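# Load two socket boards into tray, cap with frame

## Task

Place both of the short circuit boards that carry a black socket inside the flat black tray, then lay the clear frame over the tray so that it rests on the tray's rim; finally open the grippers and pull the arms away.

## Robot and tools

ROBOT. Two arms, left_arm and right_arm, each with a two-finger parallel gripper and a wrist camera (cam_left_wrist and cam_right_wrist, both 504x504 pixels). The names are just labels and do not match the sides of an image. Bases in the scene frame: left_arm at (+0.040, +0.349, 0) m, right_arm at (-0.036, -0.231, 0) m, both nearly unrotated about z.

FRAMES. The scene frame has its origin on the table top midway between the arms. +x points out over the table, +z points up, and left_arm sits on the +y side. Each gripper has its own axes: the fingers extend along its +z and close and open along its y. The reported end_effector_position is the point between the finger pads, roughly 1 cm short of the fingertips.

execute_actions. Argument "actions" is a list holding at most one item. An empty list changes nothing and just reports the state. An action item has "rows" (1 to 15 rows) and optional "steps" (1 to 15, default 15). Each step lasts 1/30 s and uses one row, and the final row is reused if steps outnumber rows. A wait item has only "steps" (up to 300), counted from the previous result, so your thinking time is included. Optional "pictures" (true/false) controls whether images come back; by default they do. A rejected call sends nothing.

ROW LAYOUT. One flat list of 14 numbers, each in [-1, 1], always covering both arms: left_arm dx, dy, dz, rx, ry, rz, opening, then right_arm dx, dy, dz, rx, ry, rz, opening. The first six per arm are an offset, not a pose: a displacement from that gripper's pose in the most recent result that showed it (before any such result in the scene, and for later calls within the same reply, from where the gripper is when the action begins). The offset is expressed in the gripper's own axes. Every row is measured from that same reference, not added onto the row before. Scale: 1.0 equals 0.6 m for dx, dy, dz and 180 degrees for rotation; rx, ry, rz form one rotation vector. Opening is absolute, not an offset: +1 is fully open (0.094 m), -1 fully closed. An all-zero offset is not a pause; it pulls the gripper back to the reference pose.

MOTION LIMITS. Each step, the commanded pose is clipped to within 70 mm and 16 degrees of the measured pose, so distant goals need several actions; after an action the arm only continues to its last clipped pose. Position wins over orientation when both cannot be met. Arms usually finish a centimetre or more low. To keep an arm steady, send the offset back to its desired pose in the first call of a reply and zeros afterwards, aiming higher if it still sags. Joint ranges (rad): waist -2.618 to 3.054, shoulder 0 to 3.142, elbow 0 to 3.142, wrist pitch -1.571 to 1.571, wrist yaw -1.571 to 1.571, wrist roll -2.094 to 2.094.

move. Argument "target": one 14-number row exactly as above (offsets from the last shown pose, in gripper axes, same scaling, absolute opening). Optional "speed": top path speed in m/s, 0.002 to 0.5, default 0.25; turning is capped at twice that in rad/s. Both grippers follow straight paths that finish together, lasting 0.5 to 10 s; paths needing more are cut off at 10 s. The opening is sent at the start. Paths ignore obstacles and the other arm. The result adds a "move:" line giving the ending (done, off_target, moving, held, fault) and any limits (paced = target was clipped; held = a check blocked some steps, after which the arm may speed up), plus each gripper's distance from its target. No per-step readings.

wait. "seconds" from 0 to 10; sends nothing new.

zoom_image. "camera" (cam_left_wrist or cam_right_wrist) and "region" [x0, y0, x1, y1] in pixels of that camera's latest image, origin top-left, at most 504 by 504.

read_manual. Optional "section" ("licences"); only returns licence text.

finished_scene. "scene": the number of the current scene. Replying with no tool call also ends things.

RESULTS. The state line lists each gripper's position (m) and quat_wxyz in the scene frame; printed positions can drift from the truth at long reach. "pose unreachable" means the clearance check altered or blocked that arm's command; HELD marks the steps where that happened. A "Hand target" line shows where the controller is currently driving each gripper. grip_measured is the finger opening on the command scale; the last Joint positions value is the opening in metres. Joint torques are noisy and offset. MOTOR HOT appears at 75 °C; at 90 °C that arm halts for 10 s; at 100 °C it goes limp and drops. FAULT lines report stops.

GRIPPING. To hold something, command an opening below grip_measured: about 0.03 below grips firmly, less grips gently. Pad force tops out near 50 to 62 N; parts under about 2 mm thick get less.

SUGGESTED ORDER. Look and zoom to find the two socket boards, tray and clear frame. Pick each board, lower it into the tray, release. Then grasp the frame, set it squarely on the tray rim, open, and lift both arms away before calling finished_scene.

AVOID. Anything leaving the table, dropped or slipping parts, fast impacts, targets set far beyond a contact point (they press hard), and the two arms touching or shoving each other. Occasional external tugs on held parts or pushes on loose ones can occur, so grip securely and recheck positions.

Each tool is called after "Request:" by a JSON object that holds its "method" and its "body", one argument or row to a line.

## Session

Request:
{"method": "execute_actions", "body": {
  "actions": []
}}

Scene clock: 0.00 s of 6000.00 s.
left_arm: end_effector_position=(+0.3438, +0.5668, +0.2660) grip_measured=+1.000 end_effector_quat_wxyz=(+0.184, +0.192, +0.668, +0.695) | right_arm: end_effector_position=(+0.1625, +0.0710, +0.1698) grip_measured=+1.000 end_effector_quat_wxyz=(+0.338, -0.511, +0.688, -0.388)
Joint positions: left_arm=[ 0.256  1.195  0.515  0.726 -0.741  1.623  0.094] | right_arm=[ 1.479  1.883  1.457 -1.29   1.075  0.243  0.094]
Joint velocities: left_arm=[-0.002 -0.002 -0.002  0.007 -0.066 -0.007  0.   ] | right_arm=[-0.007  0.002  0.017 -0.007  0.007  0.022  0.   ]
Joint torques (N m, as the arm reports them, + toward a larger angle): no reading
Hand target (left_arm): +0.343, +0.567, +0.278; +0.199, +0.177, +0.661, +0.701
Hand target (right_arm): +0.164, +0.072, +0.175; +0.348, -0.505, +0.689, -0.387

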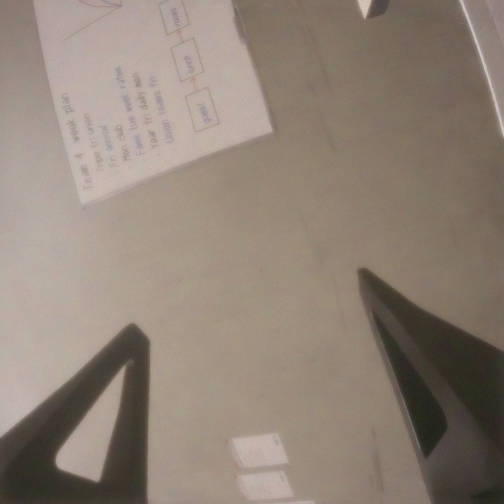

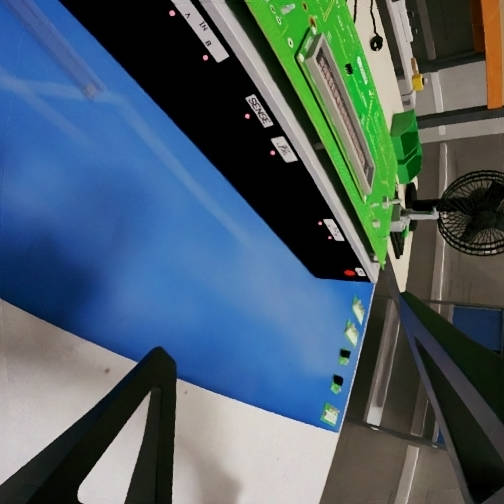

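Request:
{"method": "move", "body": {
  "target": [-0.11,0.072,-0.39,0.499,0.132,-0.138,1,0.403,-0.30,0.04,-0.276,0.241,0.364,1],
  "speed": 0.3
}}

Scene clock: 12.90 s of 6000.00 s.
left_arm: end_effector_position=(+0.2797, +0.3312, +0.2861) grip_measured=+1.000 end_effector_quat_wxyz=(+0.186, +0.022, +0.982, +0.002) | right_arm: end_effector_position=(+0.2109, -0.1990, +0.2957) grip_measured=+1.000 end_effector_quat_wxyz=(+0.208, -0.000, +0.978, +0.015)
Joint positions: left_arm=[-0.14   1.278  1.656 -1.575 -0.035 -0.053  0.094] | right_arm=[ 0.191  1.286  1.685 -1.55   0.029  0.138  0.094]
Joint velocities: left_arm=[ 0.017  0.002 -0.012 -0.037  0.022 -0.022  0.   ] | right_arm=[ 0.007 -0.002 -0.027  0.007  0.051 -0.007  0.   ]
Joint torques (N m, as the arm reports them, + toward a larger angle): left_arm=[ 0.85 -4.25  8.88  0.95  0.11 -0.22] | right_arm=[-0.68 -4.23  6.4   0.92  0.03 -0.06]
Hand target (left_arm): +0.278, +0.331, +0.299; +0.208, +0.011, +0.978, -0.008
Hand target (right_arm): +0.205, -0.201, +0.304; +0.219, +0.000, +0.976, +0.018
Off the commanded pose (left_arm): 0.014 m, 22 deg; orientation clipped at the last step of the last action.
Off the commanded pose (right_arm): 0.009 m, 24 deg; orientation clipped at the last step of the last action.
joint sent to its limit (left arm) — the command would take joint 4 (wrist pitch) past its lower limit, so that joint was sent only as far as its limit.
joint sent to its limit (right arm) — the command would take joint 4 (wrist pitch) past its lower limit, so that joint was sent only as far as its limit.
After step 90, 6.23 s passed at rest.
move: off_target (left_arm, right_arm); limits=paced

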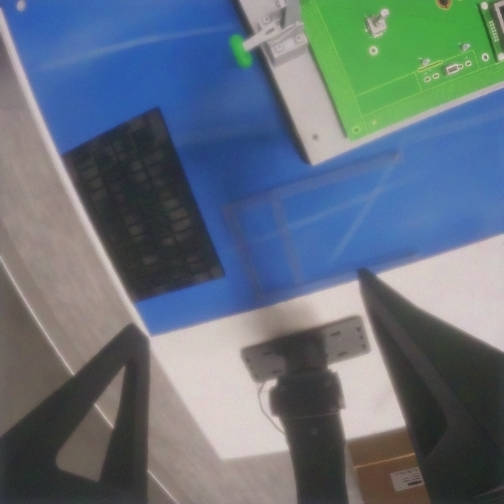

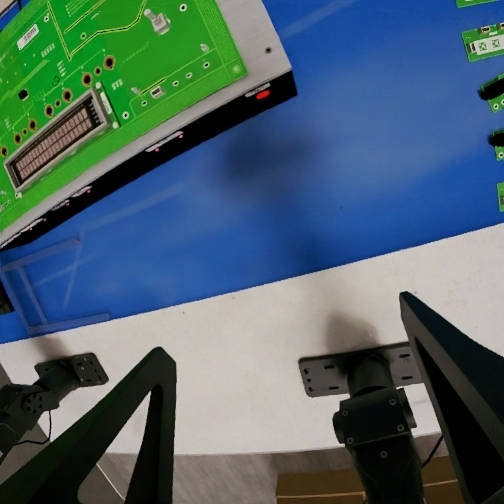

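Request:
{"method": "move", "body": {
  "target": [0.11,0.15,0.145,0,0.12,0,1,0.02,-0.417,0.21,0,0.133,0,1]
}}

Scene clock: 20.47 s of 6000.00 s.
left_arm: end_effector_position=(+0.2521, +0.4190, +0.1815) grip_measured=+1.000 end_effector_quat_wxyz=(-0.010, +0.022, +1.000, +0.001) | right_arm: end_effector_position=(+0.2526, -0.4462, +0.1591) grip_measured=+1.000 end_effector_quat_wxyz=(-0.005, -0.002, +1.000, +0.012)
Joint positions: left_arm=[ 0.272  1.421  1.381 -1.55  -0.009  0.35   0.094] | right_arm=[-0.604  1.95   1.883 -1.528 -0.013 -0.653  0.094]
Joint velocities: left_arm=[ 0.007 -0.012 -0.002 -0.037 -0.037  0.007  0.   ] | right_arm=[ 0.002 -0.012  0.007  0.007 -0.007  0.037  0.   ]
Joint torques (N m, as the arm reports them, + toward a larger angle): left_arm=[ 0.86 -4.91  5.81  0.39 -0.03  0.16] | right_arm=[-0.1  -8.9   6.87  0.16  0.05 -0.04]
Hand target (left_arm): +0.254, +0.423, +0.182; -0.003, +0.023, +1.000, +0.006
Hand target (right_arm): +0.252, -0.447, +0.165; -0.003, -0.005, +1.000, +0.009
Off the commanded pose (left_arm): 0.005 m, 1 deg.
Off the commanded pose (right_arm): 0.009 m, 1 deg.
After step 90, 2.87 s passed at rest.
move: done

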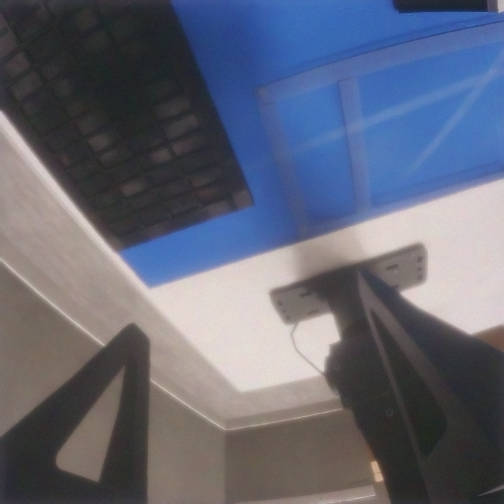

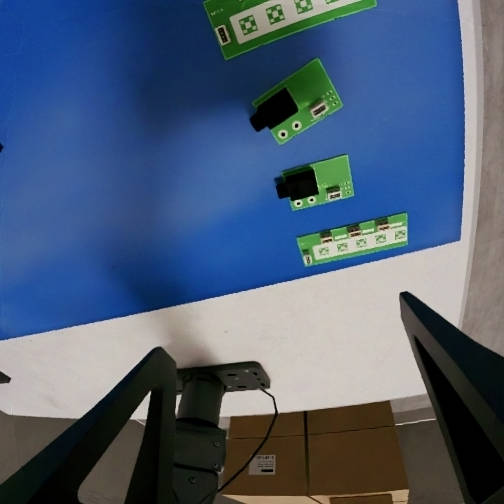

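Request:
{"method": "move", "body": {
  "target": [-0.17,0.1,0,0,0,0.015,1,0.0,-0.06,0.12,0,0,0.5,1],
  "speed": 0.4
}}

Scene clock: 32.60 s of 6000.00 s.
left_arm: end_effector_position=(+0.3549, +0.4697, +0.1707) grip_measured=+1.000 end_effector_quat_wxyz=(-0.020, +0.045, +0.999, -0.004) | right_arm: end_effector_position=(+0.2533, -0.4772, +0.0916) grip_measured=+1.000 end_effector_quat_wxyz=(-0.010, +0.700, +0.714, +0.006)
Joint positions: left_arm=[ 0.323  1.877  1.831 -1.565 -0.009  0.448  0.094] | right_arm=[-0.668  2.015  1.708 -1.283 -0.014  0.838  0.094]
Joint velocities: left_arm=[ 0.017 -0.017  0.007 -0.007  0.066 -0.066  0.   ] | right_arm=[ 0.007 -0.007 -0.017  0.022 -0.022  0.007  0.   ]
Joint torques (N m, as the arm reports them, + toward a larger angle): left_arm=[ 0.8  -8.89  8.89  0.12  0.    0.11] | right_arm=[-0.43 -8.67  4.59  0.44  0.05  0.07]
Hand target (left_arm): +0.356, +0.474, +0.179; -0.011, +0.045, +0.999, +0.001
Hand target (right_arm): +0.252, -0.480, +0.086; -0.013, +0.706, +0.708, +0.004
Off the commanded pose (left_arm): 0.010 m, 1 deg.
Off the commanded pose (right_arm): 0.006 m, 1 deg.
After step 90, 6.50 s passed at rest.
move: done

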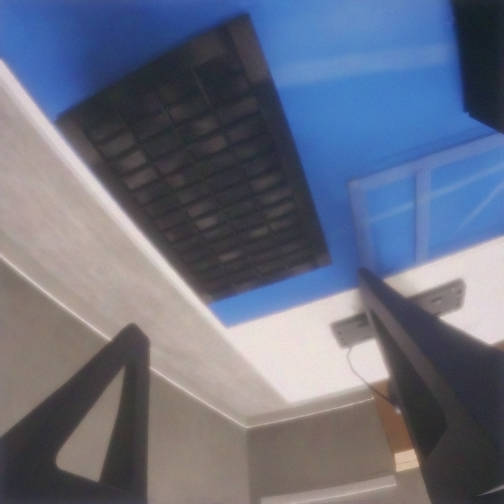

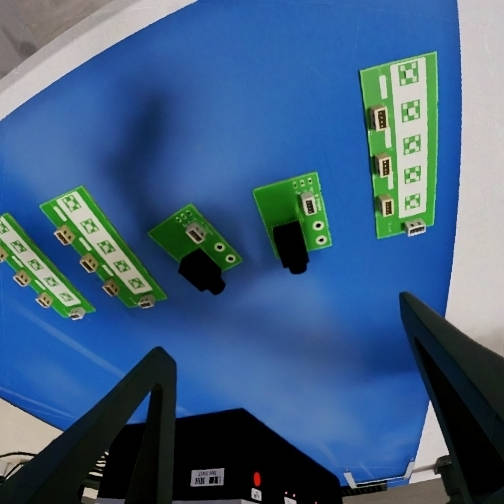

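Request:
{"method": "move", "body": {
  "target": [0,0,-0.01,0,0,-0.028,1,0.0,-0.033,0.075,0,0,0,0]
}}

Scene clock: 35.93 s of 6000.00 s.
left_arm: end_effector_position=(+0.3543, +0.4694, +0.1707) grip_measured=+1.000 end_effector_quat_wxyz=(-0.022, +0.007, +1.000, -0.004) | right_arm: end_effector_position=(+0.2334, -0.4731, +0.0427) grip_measured=+0.002 end_effector_quat_wxyz=(-0.023, +0.700, +0.714, +0.006)
Joint positions: left_arm=[ 0.323  1.877  1.831 -1.568 -0.009  0.371  0.094] | right_arm=[-0.696  2.004  1.493 -1.105 -0.014  0.81   0.047]
Joint velocities: left_arm=[-0.012 -0.007  0.002 -0.037 -0.051 -0.022  0.   ] | right_arm=[-0.002 -0.002  0.002 -0.066  0.022  0.022  0.001]
Joint torques (N m, as the arm reports them, + toward a larger angle): left_arm=[-0.31 -8.84  7.58  0.11 -0.02 -0.09] | right_arm=[ -0.43 -10.37   4.47   0.37   0.03  -0.04]
Hand target (left_arm): +0.355, +0.470, +0.176; -0.016, +0.001, +1.000, -0.001
Hand target (right_arm): +0.233, -0.476, +0.047; -0.011, +0.700, +0.714, +0.006
Off the commanded pose (left_arm): 0.006 m, 1 deg.
Off the commanded pose (right_arm): 0.005 m, 1 deg.
joint sent to its limit (left arm) — the command would take joint 4 (wrist pitch) past its lower limit, so that joint was sent only as far as its limit.
move: done

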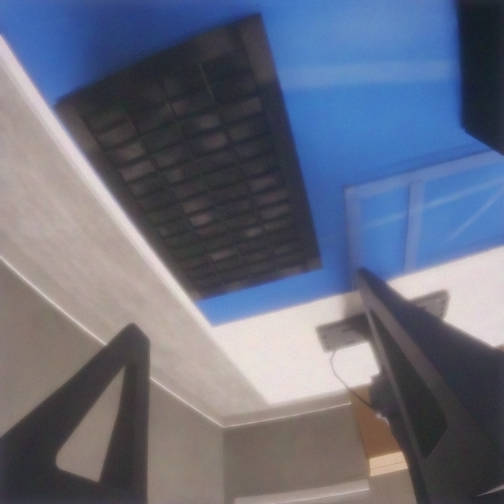

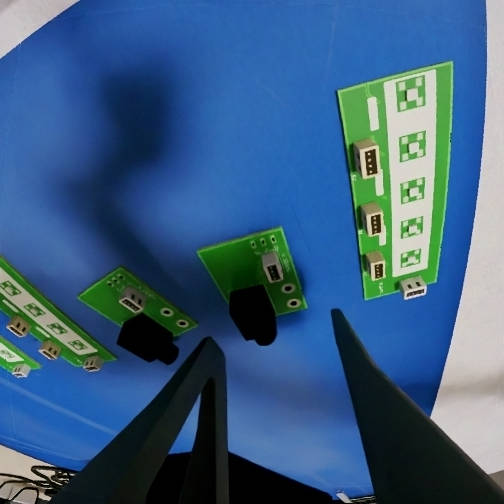

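Request:
{"method": "move", "body": {
  "target": [0,0,0,0,0,0,1,0.013,0.014,0.018,0,0,0,-0.25],
  "speed": 0.1
}}

Scene clock: 40.87 s of 6000.00 s.
left_arm: end_effector_position=(+0.3543, +0.4694, +0.1707) grip_measured=+1.000 end_effector_quat_wxyz=(-0.022, +0.006, +1.000, -0.004) | right_arm: end_effector_position=(+0.2405, -0.4665, +0.0391) grip_measured=-0.248 end_effector_quat_wxyz=(-0.019, +0.700, +0.714, +0.008)
Joint positions: left_arm=[ 0.323  1.877  1.831 -1.568 -0.009  0.37   0.094] | right_arm=[-0.671  2.004  1.478 -1.082 -0.017  0.834  0.035]
Joint velocities: left_arm=[ 0.002 -0.007 -0.022 -0.007  0.037 -0.095  0.   ] | right_arm=[ 0.027  0.002 -0.007 -0.037  0.066 -0.051 -0.   ]
Joint torques (N m, as the arm reports them, + toward a larger angle): left_arm=[ 0.18 -8.45  6.13  0.26  0.03  0.03] | right_arm=[ 0.45 -8.09  4.41  0.41  0.04  0.09]
Hand target (left_arm): +0.354, +0.469, +0.171; -0.022, +0.007, +1.000, -0.004
Hand target (right_arm): +0.241, -0.465, +0.032; -0.023, +0.700, +0.714, +0.007
Off the commanded pose (left_arm): 0.000 m, 0 deg.
Off the commanded pose (right_arm): 0.007 m, 0 deg.
After step 90, 1.20 s passed at rest.
move: done

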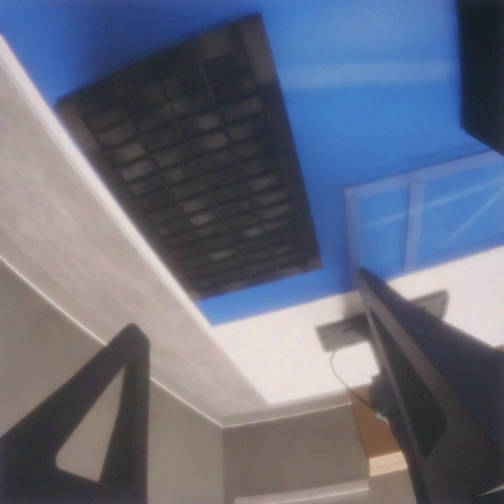

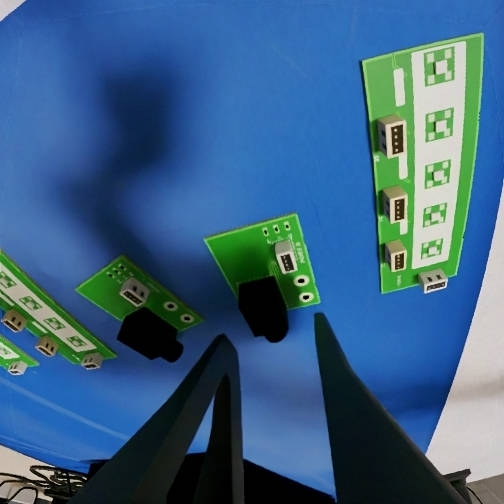

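Request:
{"method": "move", "body": {
  "target": [0,0,0,0,0,0,1,0,0,0.04,0,0,0,-0.25],
  "speed": 0.05
}}

Scene clock: 45.43 s of 6000.00 s.
left_arm: end_effector_position=(+0.3543, +0.4694, +0.1707) grip_measured=+1.000 end_effector_quat_wxyz=(-0.022, +0.006, +1.000, -0.004) | right_arm: end_effector_position=(+0.2400, -0.4659, +0.0205) grip_measured=-0.248 end_effector_quat_wxyz=(-0.017, +0.700, +0.714, +0.008)
Joint positions: left_arm=[ 0.323  1.877  1.831 -1.568 -0.009  0.37   0.094] | right_arm=[-0.671  2.02   1.425 -1.009 -0.018  0.836  0.035]
Joint velocities: left_arm=[ 0.012  0.012 -0.002 -0.095 -0.051 -0.007  0.   ] | right_arm=[-0.007  0.007  0.002 -0.037 -0.037  0.007  0.001]
Joint torques (N m, as the arm reports them, + toward a larger angle): left_arm=[-0.03 -8.61  6.27  0.23  0.    0.  ] | right_arm=[ 0.16 -8.5   4.38  0.37  0.01  0.02]
Hand target (left_arm): +0.354, +0.469, +0.171; -0.022, +0.006, +1.000, -0.004
Hand target (right_arm): +0.240, -0.465, +0.015; -0.019, +0.700, +0.714, +0.008
Off the commanded pose (left_arm): 0.000 m, 0 deg.
Off the commanded pose (right_arm): 0.005 m, 0 deg.
After step 90, 0.63 s passed at rest.
move: done

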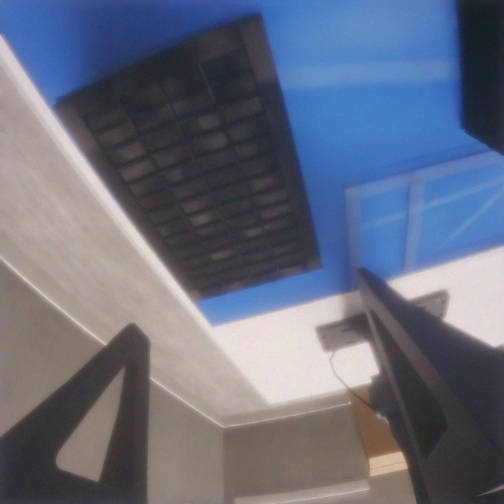

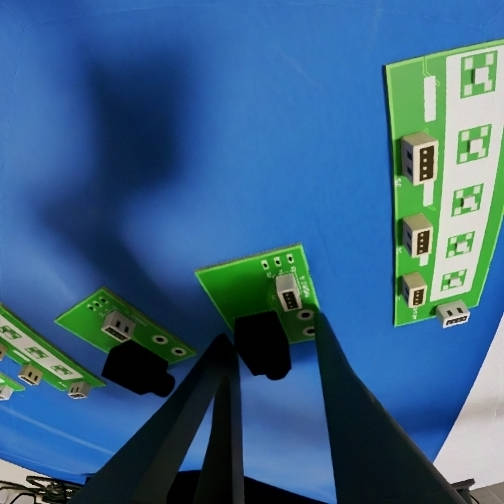

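Request:
{"method": "move", "body": {
  "target": [0,0,0,0,0,0,1,0.008,0.009,0.016,0,0,0,-0.3],
  "speed": 0.05
}}

Request:
{"method": "move", "body": {
  "target": [0,0,0,0,0,0,1,0,0,0,0,0,0,-0.7]
}}

Scene clock: 48.73 s of 6000.00 s.
left_arm: end_effector_position=(+0.3543, +0.4694, +0.1707) grip_measured=+1.000 end_effector_quat_wxyz=(-0.022, +0.006, +1.000, -0.004) | right_arm: end_effector_position=(+0.2468, -0.4649, +0.0204) grip_measured=-0.298 end_effector_quat_wxyz=(-0.008, +0.700, +0.714, +0.009)
Joint positions: left_arm=[ 0.323  1.877  1.831 -1.568 -0.009  0.37   0.094] | right_arm=[-0.658  2.02   1.425 -0.991 -0.02   0.849  0.033]
Joint velocities: left_arm=[-0.002 -0.007  0.012  0.007 -0.051  0.007  0.   ] | right_arm=[-0.007  0.002 -0.017  0.007  0.022 -0.007 -0.   ]
Joint torques (N m, as the arm reports them, + toward a larger angle): left_arm=[-0.18 -8.65  6.22  0.23  0.01  0.  ] | right_arm=[ 0.57 -8.08  3.67  0.4   0.01  0.05]
Hand target (left_arm): +0.354, +0.469, +0.171; -0.022, +0.006, +1.000, -0.004
Hand target (right_arm): +0.245, -0.460, +0.011; -0.017, +0.700, +0.714, +0.008
Off the commanded pose (left_arm): 0.000 m, 0 deg.
Off the commanded pose (right_arm): 0.010 m, 1 deg.
move: done

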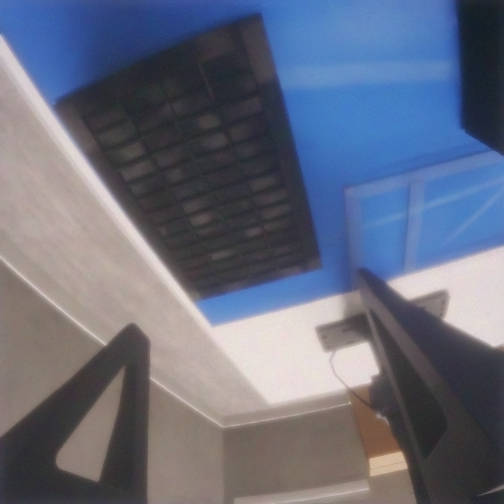

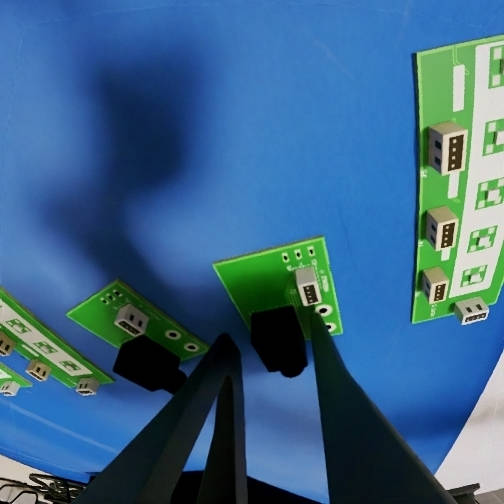

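Scene clock: 49.23 s of 6000.00 s.
left_arm: end_effector_position=(+0.3543, +0.4694, +0.1707) grip_measured=+1.000 end_effector_quat_wxyz=(-0.022, +0.006, +1.000, -0.004) | right_arm: end_effector_position=(+0.2468, -0.4649, +0.0204) grip_measured=-0.680 end_effector_quat_wxyz=(-0.008, +0.700, +0.714, +0.009)
Joint positions: left_arm=[ 0.323  1.877  1.831 -1.568 -0.009  0.37   0.094] | right_arm=[-0.658  2.02   1.425 -0.991 -0.02   0.849  0.015]
Joint velocities: left_arm=[-0.032 -0.022  0.012 -0.022  0.007  0.007  0.   ] | right_arm=[ 0.012 -0.002 -0.002  0.022 -0.022 -0.037 -0.001]
Joint torques (N m, as the arm reports them, + toward a larger angle): left_arm=[ 0.24 -8.33  6.07  0.22  0.01 -0.01] | right_arm=[ 0.05 -9.08  5.13  0.3   0.01  0.03]
Hand target (left_arm): +0.354, +0.469, +0.171; -0.022, +0.006, +1.000, -0.004
Hand target (right_arm): +0.247, -0.465, +0.020; -0.008, +0.700, +0.714, +0.009
Off the commanded pose (left_arm): 0.000 m, 0 deg.
Off the commanded pose (right_arm): 0.000 m, 0 deg.
move: done

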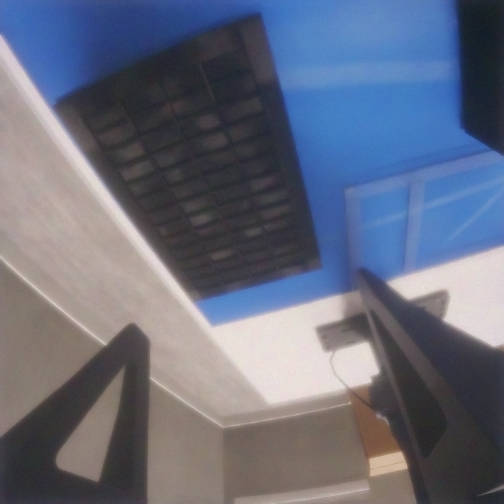

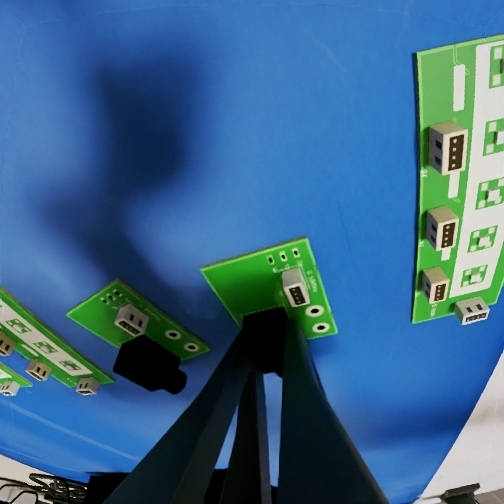

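Request:
{"method": "move", "body": {
  "target": [0,0,0,0,0,0,1,0,-0.03,-0.1,0,0,0,-0.715]
}}

Request:
{"method": "move", "body": {
  "target": [0,0,0,0,0,0,1,0.85,-0.17,0,0,0,-0.495,-0.715],
  "speed": 0.3
}}

Scene clock: 53.23 s of 6000.00 s.
left_arm: end_effector_position=(+0.3543, +0.4694, +0.1707) grip_measured=+1.000 end_effector_quat_wxyz=(-0.022, +0.006, +1.000, -0.004) | right_arm: end_effector_position=(+0.2307, -0.4658, +0.0747) grip_measured=-0.680 end_effector_quat_wxyz=(-0.009, +0.700, +0.714, +0.010)
Joint positions: left_arm=[ 0.323  1.877  1.831 -1.568 -0.009  0.37   0.094] | right_arm=[-0.69   1.925  1.513 -1.176 -0.022  0.817  0.015]
Joint velocities: left_arm=[-0.022 -0.022  0.002 -0.037  0.037 -0.007  0.   ] | right_arm=[-0.027 -0.007  0.007 -0.007  0.022 -0.007 -0.001]
Joint torques (N m, as the arm reports them, + toward a larger angle): left_arm=[-0.08 -8.62  6.1   0.25  0.04 -0.01] | right_arm=[-0.37 -8.99  6.49  0.12  0.04 -0.03]
Hand target (left_arm): +0.354, +0.469, +0.171; -0.022, +0.006, +1.000, -0.004
Hand target (right_arm): +0.229, -0.467, +0.080; -0.009, +0.700, +0.714, +0.009
Off the commanded pose (left_arm): 0.000 m, 0 deg.
Off the commanded pose (right_arm): 0.006 m, 0 deg.
move: done

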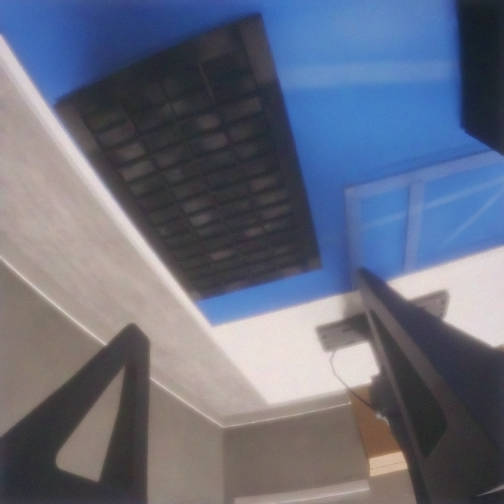

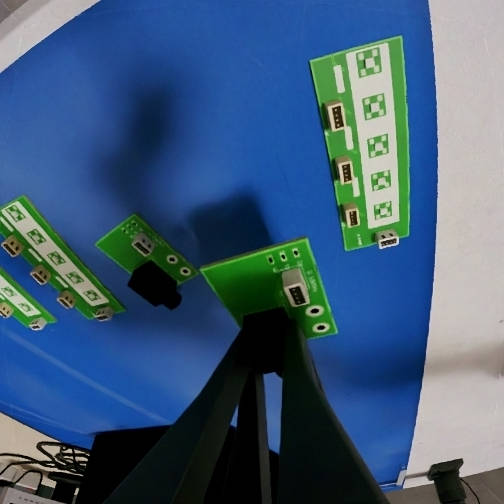

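Scene clock: 56.23 s of 6000.00 s.
left_arm: end_effector_position=(+0.3543, +0.4694, +0.1707) grip_measured=+1.000 end_effector_quat_wxyz=(-0.022, +0.006, +1.000, -0.004) | right_arm: end_effector_position=(+0.1168, +0.0490, +0.0952) grip_measured=-0.680 end_effector_quat_wxyz=(+0.000, +0.003, +0.999, +0.033)
Joint positions: left_arm=[ 0.323  1.877  1.831 -1.568 -0.009  0.37   0.094] | right_arm=[ 1.094  1.706  1.319 -1.126 -0.032  1.056  0.015]
Joint velocities: left_arm=[-0.012 -0.007 -0.007  0.022  0.066 -0.066  0.   ] | right_arm=[-0.007  0.002 -0.002  0.037 -0.037 -0.007 -0.   ]
Joint torques (N m, as the arm reports them, + toward a larger angle): left_arm=[ 0.03 -8.55  5.97  0.23  0.04  0.02] | right_arm=[ 0.3  -6.32  7.2   0.28  0.11 -0.02]
Hand target (left_arm): +0.354, +0.469, +0.171; -0.022, +0.006, +1.000, -0.004
Hand target (right_arm): +0.119, +0.050, +0.098; +0.004, -0.002, +1.000, +0.027
Off the commanded pose (left_arm): 0.000 m, 0 deg.
Off the commanded pose (right_arm): 0.010 m, 2 deg.
move: done

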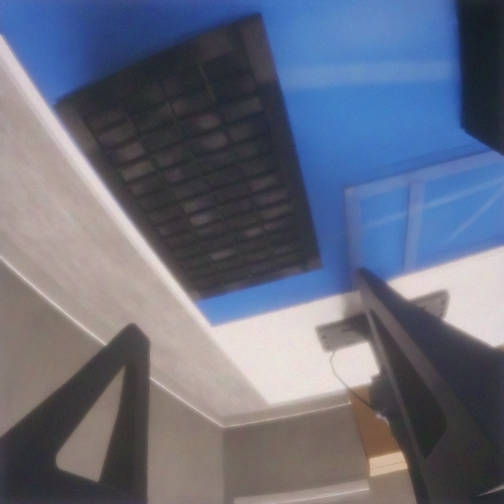

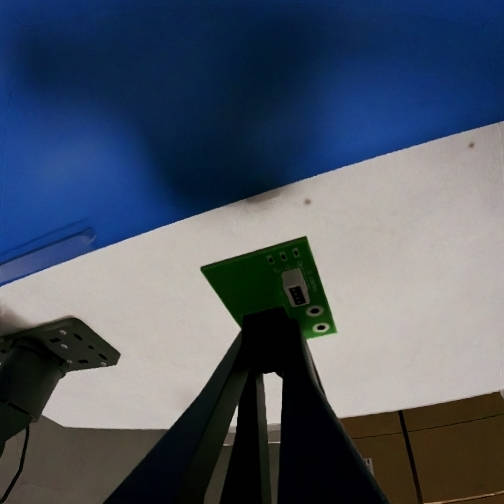

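Request:
{"method": "move", "body": {
  "target": [0,0,0,0,0,0,1,0.05,0,0.13,0.021,0,0,-0.715],
  "speed": 0.08
}}

Scene clock: 60.77 s of 6000.00 s.
left_arm: end_effector_position=(+0.3543, +0.4694, +0.1707) grip_measured=+1.000 end_effector_quat_wxyz=(-0.022, +0.006, +1.000, -0.004) | right_arm: end_effector_position=(+0.0859, +0.0555, +0.0218) grip_measured=-0.680 end_effector_quat_wxyz=(-0.006, +0.003, +1.000, +0.006)
Joint positions: left_arm=[ 0.323  1.877  1.831 -1.568 -0.009  0.37   0.094] | right_arm=[ 1.201  1.804  1.134 -0.895 -0.015  1.162  0.015]
Joint velocities: left_arm=[ 0.012 -0.007 -0.007  0.051  0.007 -0.066  0.   ] | right_arm=[-0.002  0.002 -0.007 -0.022  0.081 -0.081  0.001]
Joint torques (N m, as the arm reports them, + toward a larger angle): left_arm=[-0.17 -8.63  5.97  0.21  0.01 -0.03] | right_arm=[ 0.5  -6.68  4.33  0.45  0.12  0.06]
Hand target (left_arm): +0.354, +0.469, +0.171; -0.022, +0.006, +1.000, -0.004
Hand target (right_arm): +0.086, +0.055, +0.017; -0.001, +0.002, +1.000, +0.001
Off the commanded pose (left_arm): 0.000 m, 0 deg.
Off the commanded pose (right_arm): 0.005 m, 1 deg.
move: done

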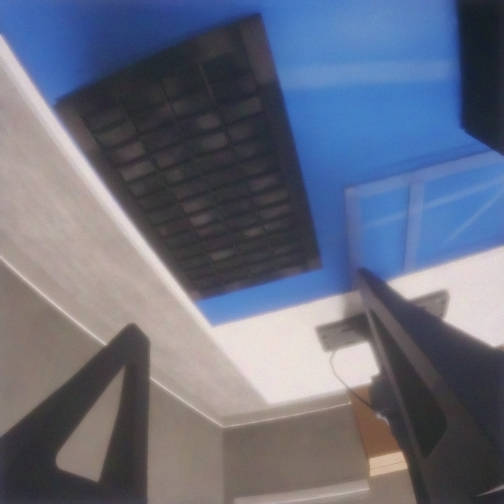

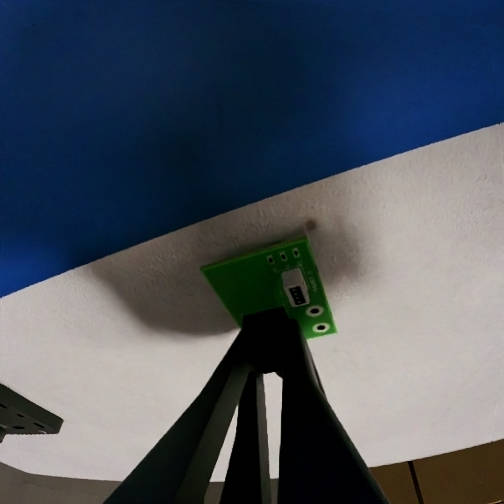

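Request:
{"method": "move", "body": {
  "target": [0,0,0,0,0,0,1,0,0,0.018,0,0,0,-0.715],
  "speed": 0.03
}}

Request:
{"method": "move", "body": {
  "target": [0,0,0,0,0,0,1,0,0,0,0,0,0,-0.25]
}}

Request:
{"method": "move", "body": {
  "target": [0,0,0,0,0,0,1,-0.03,-0.03,-0.08,0,0,0,-0.25]
}}

Request:
{"method": "move", "body": {
  "target": [0.3,-0.4,0,0,0.01,0,-0.25,-0.335,-0.84,0,0,0,0.42,-0.25],
  "speed": 0.3
}}

Scene clock: 69.30 s of 6000.00 s.
left_arm: end_effector_position=(+0.3543, +0.4694, +0.1707) grip_measured=+1.000 end_effector_quat_wxyz=(-0.022, +0.006, +1.000, -0.004) | right_arm: end_effector_position=(+0.0864, +0.0573, +0.0187) grip_measured=-0.680 end_effector_quat_wxyz=(-0.003, +0.003, +1.000, +0.012)
Joint positions: left_arm=[ 0.323  1.877  1.831 -1.568 -0.009  0.37   0.094] | right_arm=[ 1.201  1.804  1.12  -0.867 -0.016  1.162  0.015]
Joint velocities: left_arm=[-0.012  0.002 -0.007 -0.081 -0.022 -0.007  0.   ] | right_arm=[-0.002 -0.017  0.002  0.051 -0.037 -0.022 -0.   ]
Joint torques (N m, as the arm reports them, + toward a larger angle): left_arm=[-0.09 -8.64  5.98  0.21  0.02  0.03] | right_arm=[ 0.09 -6.06  4.16  0.46  0.02  0.02]
Hand target (left_arm): +0.354, +0.469, +0.171; -0.022, +0.006, +1.000, -0.004
Hand target (right_arm): +0.086, +0.055, +0.011; -0.006, +0.003, +1.000, +0.005
Off the commanded pose (left_arm): 0.000 m, 0 deg.
Off the commanded pose (right_arm): 0.008 m, 1 deg.
After step 90, 4.83 s passed at rest.
move: done

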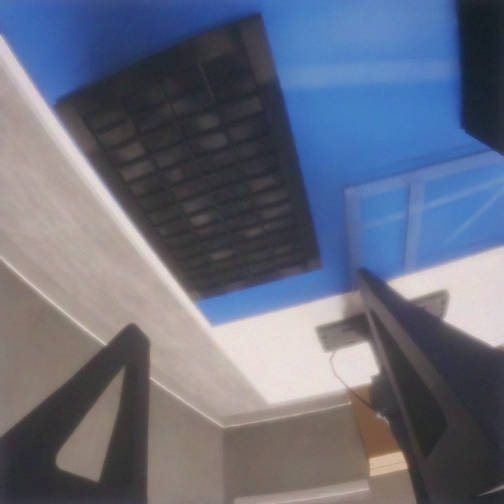

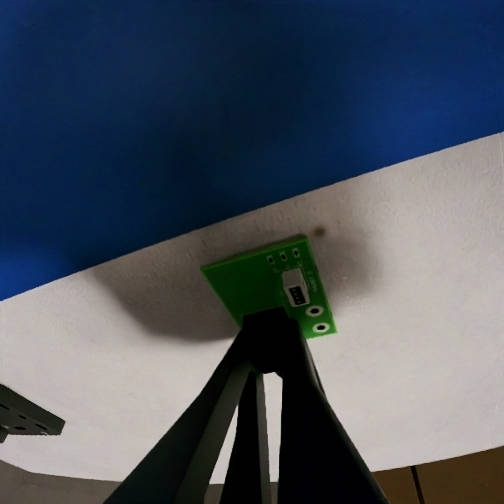

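Scene clock: 69.80 s of 6000.00 s.
left_arm: end_effector_position=(+0.3543, +0.4694, +0.1707) grip_measured=+1.000 end_effector_quat_wxyz=(-0.022, +0.006, +1.000, -0.004) | right_arm: end_effector_position=(+0.0863, +0.0574, +0.0187) grip_measured=-0.252 end_effector_quat_wxyz=(-0.004, +0.003, +1.000, +0.012)
Joint positions: left_arm=[ 0.323  1.877  1.831 -1.568 -0.009  0.37   0.094] | right_arm=[ 1.201  1.804  1.12  -0.867 -0.017  1.162  0.035]
Joint velocities: left_arm=[ 0.002 -0.007  0.007  0.037 -0.022  0.022  0.   ] | right_arm=[-0.007  0.007 -0.002 -0.007  0.037  0.037 -0.   ]
Joint torques (N m, as the arm reports them, + toward a larger angle): left_arm=[-0.01 -8.6   5.95  0.22 -0.01 -0.02] | right_arm=[ 0.06 -7.23  5.02  0.37  0.03  0.01]
Hand target (left_arm): +0.354, +0.469, +0.171; -0.022, +0.006, +1.000, -0.004
Hand target (right_arm): +0.086, +0.057, +0.019; -0.003, +0.003, +1.000, +0.012
Off the commanded pose (left_arm): 0.000 m, 0 deg.
Off the commanded pose (right_arm): 0.000 m, 0 deg.
move: done

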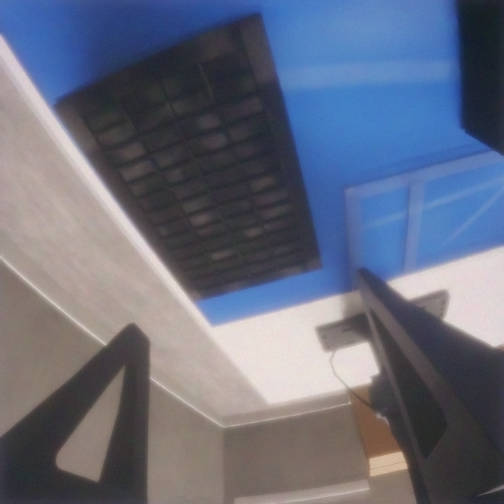

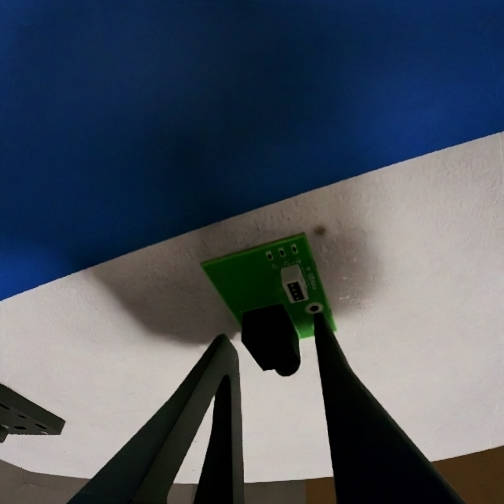

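Scene clock: 70.80 s of 6000.00 s.
left_arm: end_effector_position=(+0.3543, +0.4694, +0.1707) grip_measured=+1.000 end_effector_quat_wxyz=(-0.022, +0.006, +1.000, -0.004) | right_arm: end_effector_position=(+0.1032, +0.0393, +0.0594) grip_measured=-0.252 end_effector_quat_wxyz=(-0.006, +0.003, +1.000, +0.011)
Joint positions: left_arm=[ 0.323  1.877  1.831 -1.568 -0.009  0.37   0.094] | right_arm=[ 1.124  1.72   1.191 -1.028 -0.02   1.086  0.035]
Joint velocities: left_arm=[-0.012 -0.012 -0.002  0.037  0.081  0.066  0.   ] | right_arm=[-0.007 -0.002 -0.002 -0.066 -0.066 -0.022  0.   ]
Joint torques (N m, as the arm reports them, + toward a larger angle): left_arm=[ 0.   -8.86  6.12  0.24  0.    0.03] | right_arm=[-0.37 -7.59  6.41  0.2   0.03 -0.05]
Hand target (left_arm): +0.354, +0.469, +0.171; -0.022, +0.006, +1.000, -0.004
Hand target (right_arm): +0.105, +0.038, +0.066; -0.003, +0.003, +1.000, +0.012
Off the commanded pose (left_arm): 0.000 m, 0 deg.
Off the commanded pose (right_arm): 0.007 m, 0 deg.
move: done

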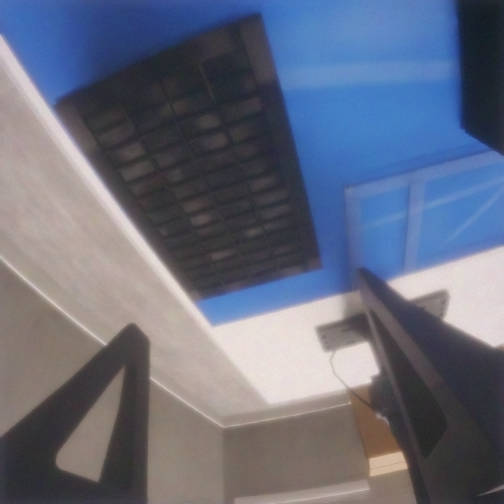

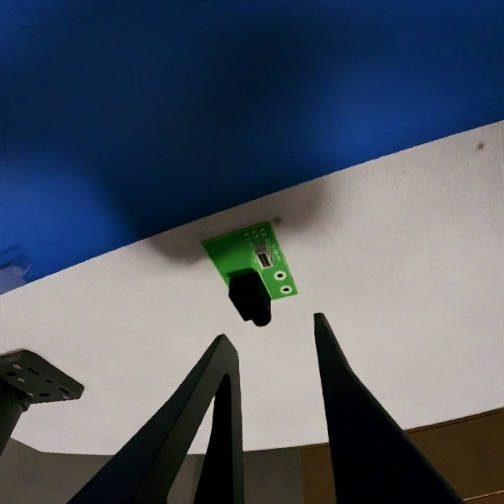

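Scene clock: 73.70 s of 6000.00 s.
left_arm: end_effector_position=(+0.1776, +0.2311, +0.1788) grip_measured=-0.248 end_effector_quat_wxyz=(-0.017, +0.007, +1.000, -0.013) | right_arm: end_effector_position=(+0.3016, -0.4728, +0.0479) grip_measured=-0.252 end_effector_quat_wxyz=(-0.000, +0.613, +0.790, -0.003)
Joint positions: left_arm=[-0.71   1.256  1.246 -1.571  0.041 -0.662  0.035] | right_arm=[-0.576  2.162  1.756 -1.166  0.006  0.7    0.035]
Joint velocities: left_arm=[-0.017  0.012 -0.017  0.022  0.022 -0.037 -0.001] | right_arm=[-0.002 -0.007  0.002 -0.022 -0.066 -0.066 -0.   ]
Joint torques (N m, as the arm reports them, + toward a larger angle): left_arm=[-0.92 -4.44  6.01  0.21  0.07 -0.06] | right_arm=[ 0.17 -9.6   6.93  0.18  0.11  0.07]
Hand target (left_arm): +0.173, +0.231, +0.181; -0.015, +0.006, +1.000, -0.018
Hand target (right_arm): +0.301, -0.474, +0.049; -0.005, +0.615, +0.788, -0.007
Off the commanded pose (left_arm): 0.006 m, 3 deg.
Off the commanded pose (right_arm): 0.007 m, 2 deg.
joint sent to its limit (left arm) — the command would take joint 4 (wrist pitch) past its lower limit, so that joint was sent only as far as its limit.
move: off_target (left_arm)

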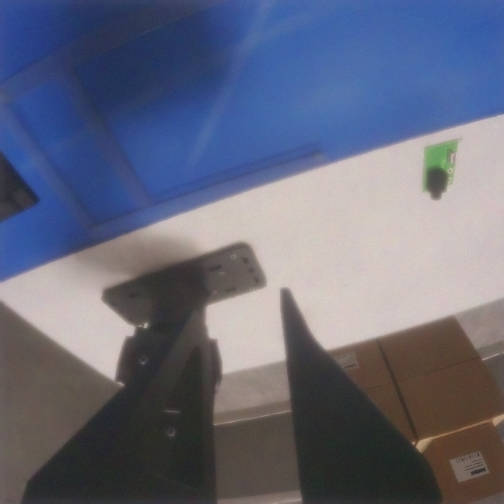

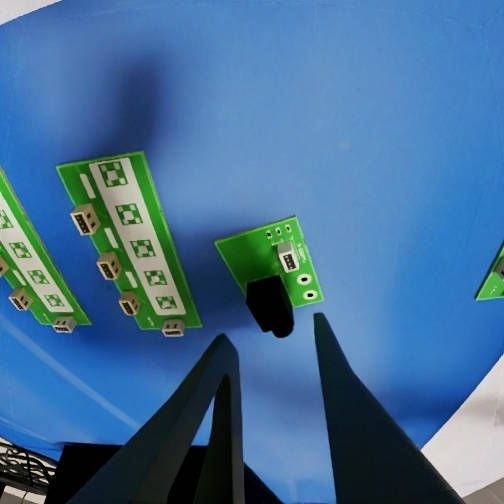

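Request:
{"method": "move", "body": {
  "target": [0.139,-0.287,0.21,-0.008,-0.011,-0.004,-0.25,0.012,0,0.055,0,0,0,-0.25],
  "speed": 0.2
}}

Scene clock: 80.53 s of 6000.00 s.
left_arm: end_effector_position=(+0.0842, +0.0663, +0.0545) grip_measured=-0.248 end_effector_quat_wxyz=(-0.011, +0.003, +1.000, +0.017) | right_arm: end_effector_position=(+0.2974, -0.4696, +0.0206) grip_measured=-0.252 end_effector_quat_wxyz=(+0.001, +0.615, +0.788, -0.002)
Joint positions: left_arm=[-1.444  1.707  1.155 -1.056  0.017 -1.403  0.035] | right_arm=[-0.576  2.162  1.645 -1.051  0.005  0.705  0.035]
Joint velocities: left_arm=[ 0.007 -0.012 -0.002  0.022 -0.007 -0.081 -0.   ] | right_arm=[-0.002 -0.012 -0.002  0.037 -0.037 -0.037 -0.001]
Joint torques (N m, as the arm reports them, + toward a larger angle): left_arm=[-0.53 -7.42  8.56  0.35 -0.17 -0.1 ] | right_arm=[ 0.87 -9.66  4.48  0.46  0.03  0.06]
Hand target (left_arm): +0.088, +0.054, +0.062; +0.002, +0.000, +1.000, -0.003
Hand target (right_arm): +0.300, -0.466, +0.015; -0.000, +0.613, +0.790, -0.003
Off the commanded pose (left_arm): 0.012 m, 2 deg.
Off the commanded pose (right_arm): 0.007 m, 0 deg.
After step 90, 2.13 s passed at rest.
move: off_target (left_arm)

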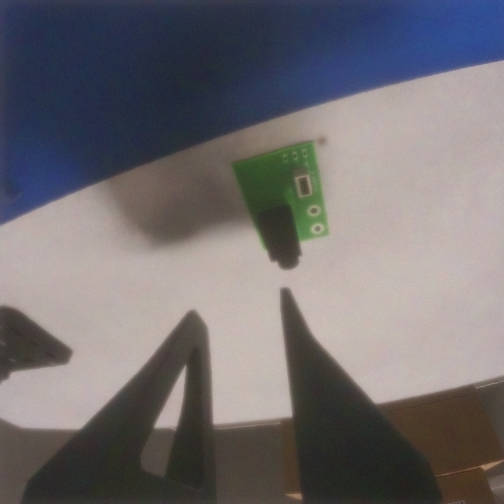

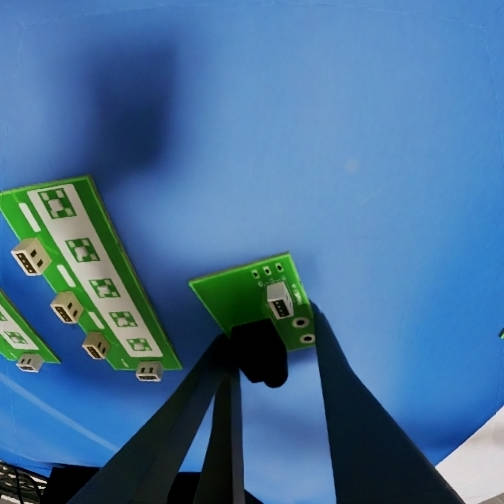

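Request:
{"method": "move", "body": {
  "target": [-0.008,-0.04,0.02,0.011,-0.007,0,-0.25,0.014,0.012,0.003,0,0,0,-0.25],
  "speed": 0.05
}}

Request:
{"method": "move", "body": {
  "target": [0,0,0,0,0,0,-0.25,0,0,0,0,0,0,-0.715]
}}

Scene clock: 83.63 s of 6000.00 s.
left_arm: end_effector_position=(+0.0862, +0.0556, +0.0353) grip_measured=-0.248 end_effector_quat_wxyz=(-0.011, +0.002, +1.000, +0.019) | right_arm: end_effector_position=(+0.3024, -0.4628, +0.0206) grip_measured=-0.252 end_effector_quat_wxyz=(+0.002, +0.615, +0.788, -0.002)
Joint positions: left_arm=[-1.444  1.775  1.155 -0.992  0.016 -1.406  0.035] | right_arm=[-0.556  2.162  1.645 -1.051  0.004  0.725  0.035]
Joint velocities: left_arm=[-0.002 -0.012 -0.007 -0.037 -0.066  0.037 -0.002] | right_arm=[0.002 0.012 0.012 0.007 0.037 0.007 0.   ]
Joint torques (N m, as the arm reports them, + toward a larger angle): left_arm=[-0.39 -7.3   8.2   0.31 -0.09 -0.03] | right_arm=[  0.55 -10.5    4.27   0.41   0.02   0.07]
Hand target (left_arm): +0.088, +0.043, +0.042; -0.001, +0.003, +1.000, -0.001
Hand target (right_arm): +0.302, -0.460, +0.019; +0.002, +0.615, +0.788, -0.002
Off the commanded pose (left_arm): 0.015 m, 3 deg.
Off the commanded pose (right_arm): 0.004 m, 0 deg.
move: off_target (left_arm)

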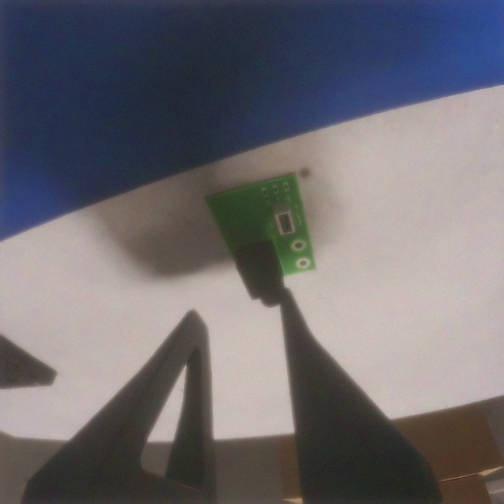

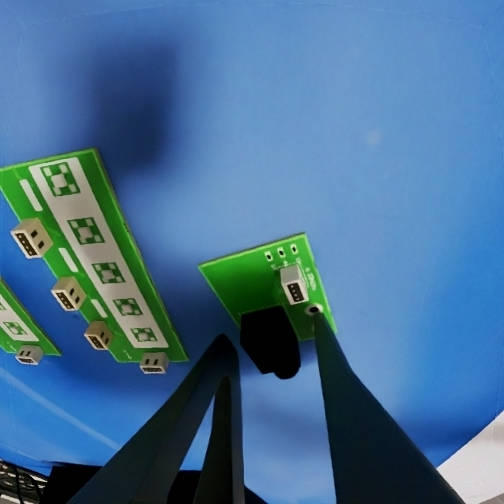

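Scene clock: 84.13 s of 6000.00 s.
left_arm: end_effector_position=(+0.0862, +0.0556, +0.0353) grip_measured=-0.248 end_effector_quat_wxyz=(-0.011, +0.002, +1.000, +0.019) | right_arm: end_effector_position=(+0.3025, -0.4627, +0.0206) grip_measured=-0.682 end_effector_quat_wxyz=(+0.002, +0.616, +0.788, -0.001)
Joint positions: left_arm=[-1.444  1.775  1.155 -0.992  0.016 -1.406  0.035] | right_arm=[-0.556  2.162  1.645 -1.051  0.003  0.726  0.015]
Joint velocities: left_arm=[-0.017  0.002 -0.002 -0.022  0.037 -0.007 -0.001] | right_arm=[ 0.002  0.002 -0.017 -0.081  0.007  0.007 -0.   ]
Joint torques (N m, as the arm reports them, + toward a larger angle): left_arm=[ 0.02 -7.51  5.71  0.26  0.04 -0.01] | right_arm=[  0.03 -10.22   5.3    0.34   0.03   0.02]
Hand target (left_arm): +0.086, +0.056, +0.035; -0.011, +0.002, +1.000, +0.019
Hand target (right_arm): +0.302, -0.463, +0.021; +0.002, +0.616, +0.788, -0.002
Off the commanded pose (left_arm): 0.000 m, 0 deg.
Off the commanded pose (right_arm): 0.000 m, 0 deg.
move: done

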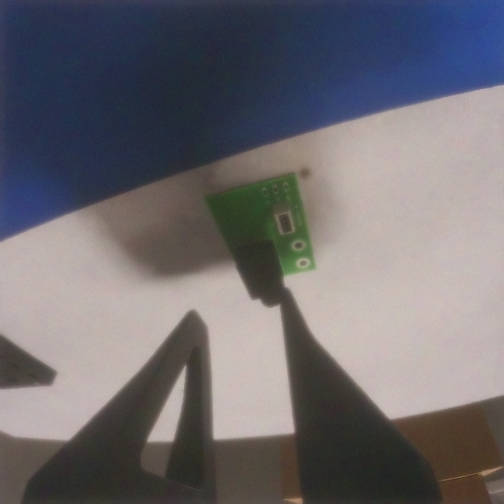

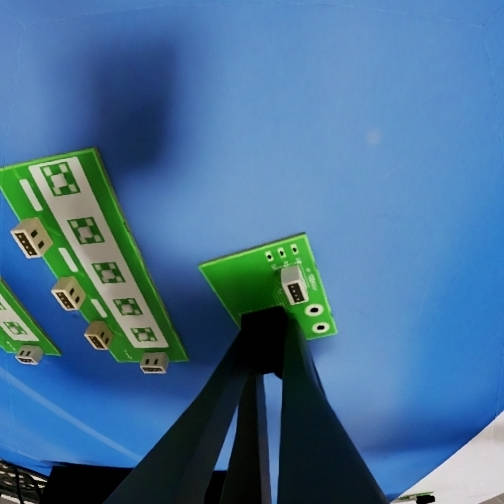

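Request:
{"method": "move", "body": {
  "target": [-0.012,-0.038,0.015,0.011,-0.007,0,0,0,-0.05,-0.1,0,0,-0.422,-0.715],
  "speed": 0.3
}}

Scene clock: 90.23 s of 6000.00 s.
left_arm: end_effector_position=(+0.0879, +0.0449, +0.0201) grip_measured=-0.002 end_effector_quat_wxyz=(-0.011, +0.002, +1.000, +0.019) | right_arm: end_effector_position=(+0.2726, -0.4658, +0.0680) grip_measured=-0.682 end_effector_quat_wxyz=(-0.010, +0.000, +1.000, +0.006)
Joint positions: left_arm=[-1.444  1.836  1.166 -0.941  0.016 -1.406  0.047] | right_arm=[-0.606  2.06   1.68  -1.214  0.003 -0.65   0.015]
Joint velocities: left_arm=[ 0.002 -0.022 -0.007  0.022  0.022 -0.037 -0.001] | right_arm=[ 0.002 -0.007 -0.007 -0.081  0.081 -0.037  0.002]
Joint torques (N m, as the arm reports them, + toward a larger angle): left_arm=[ 0.05 -7.94  8.41  0.32 -0.12  0.08] | right_arm=[ -0.58 -10.95   7.01   0.16   0.04  -0.02]
Hand target (left_arm): +0.093, +0.033, +0.026; -0.000, +0.002, +1.000, +0.002
Hand target (right_arm): +0.273, -0.470, +0.081; -0.000, +0.000, +1.000, -0.002
Off the commanded pose (left_arm): 0.014 m, 2 deg.
Off the commanded pose (right_arm): 0.013 m, 2 deg.
After step 90, 0.27 s passed at rest.
move: off_target (left_arm, right_arm)

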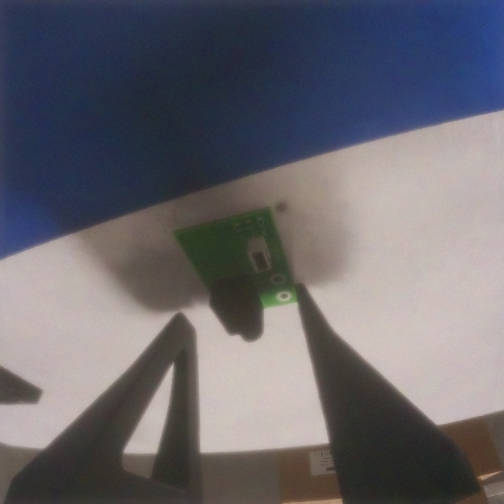

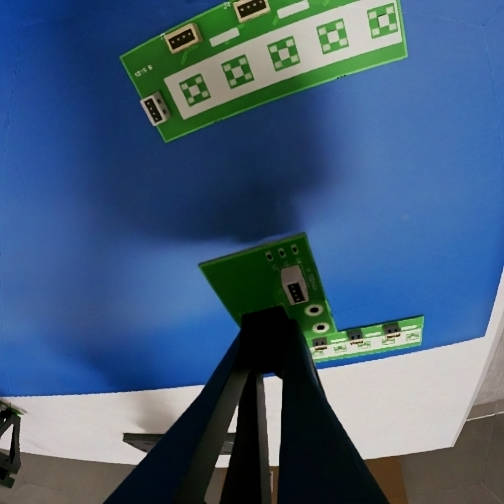

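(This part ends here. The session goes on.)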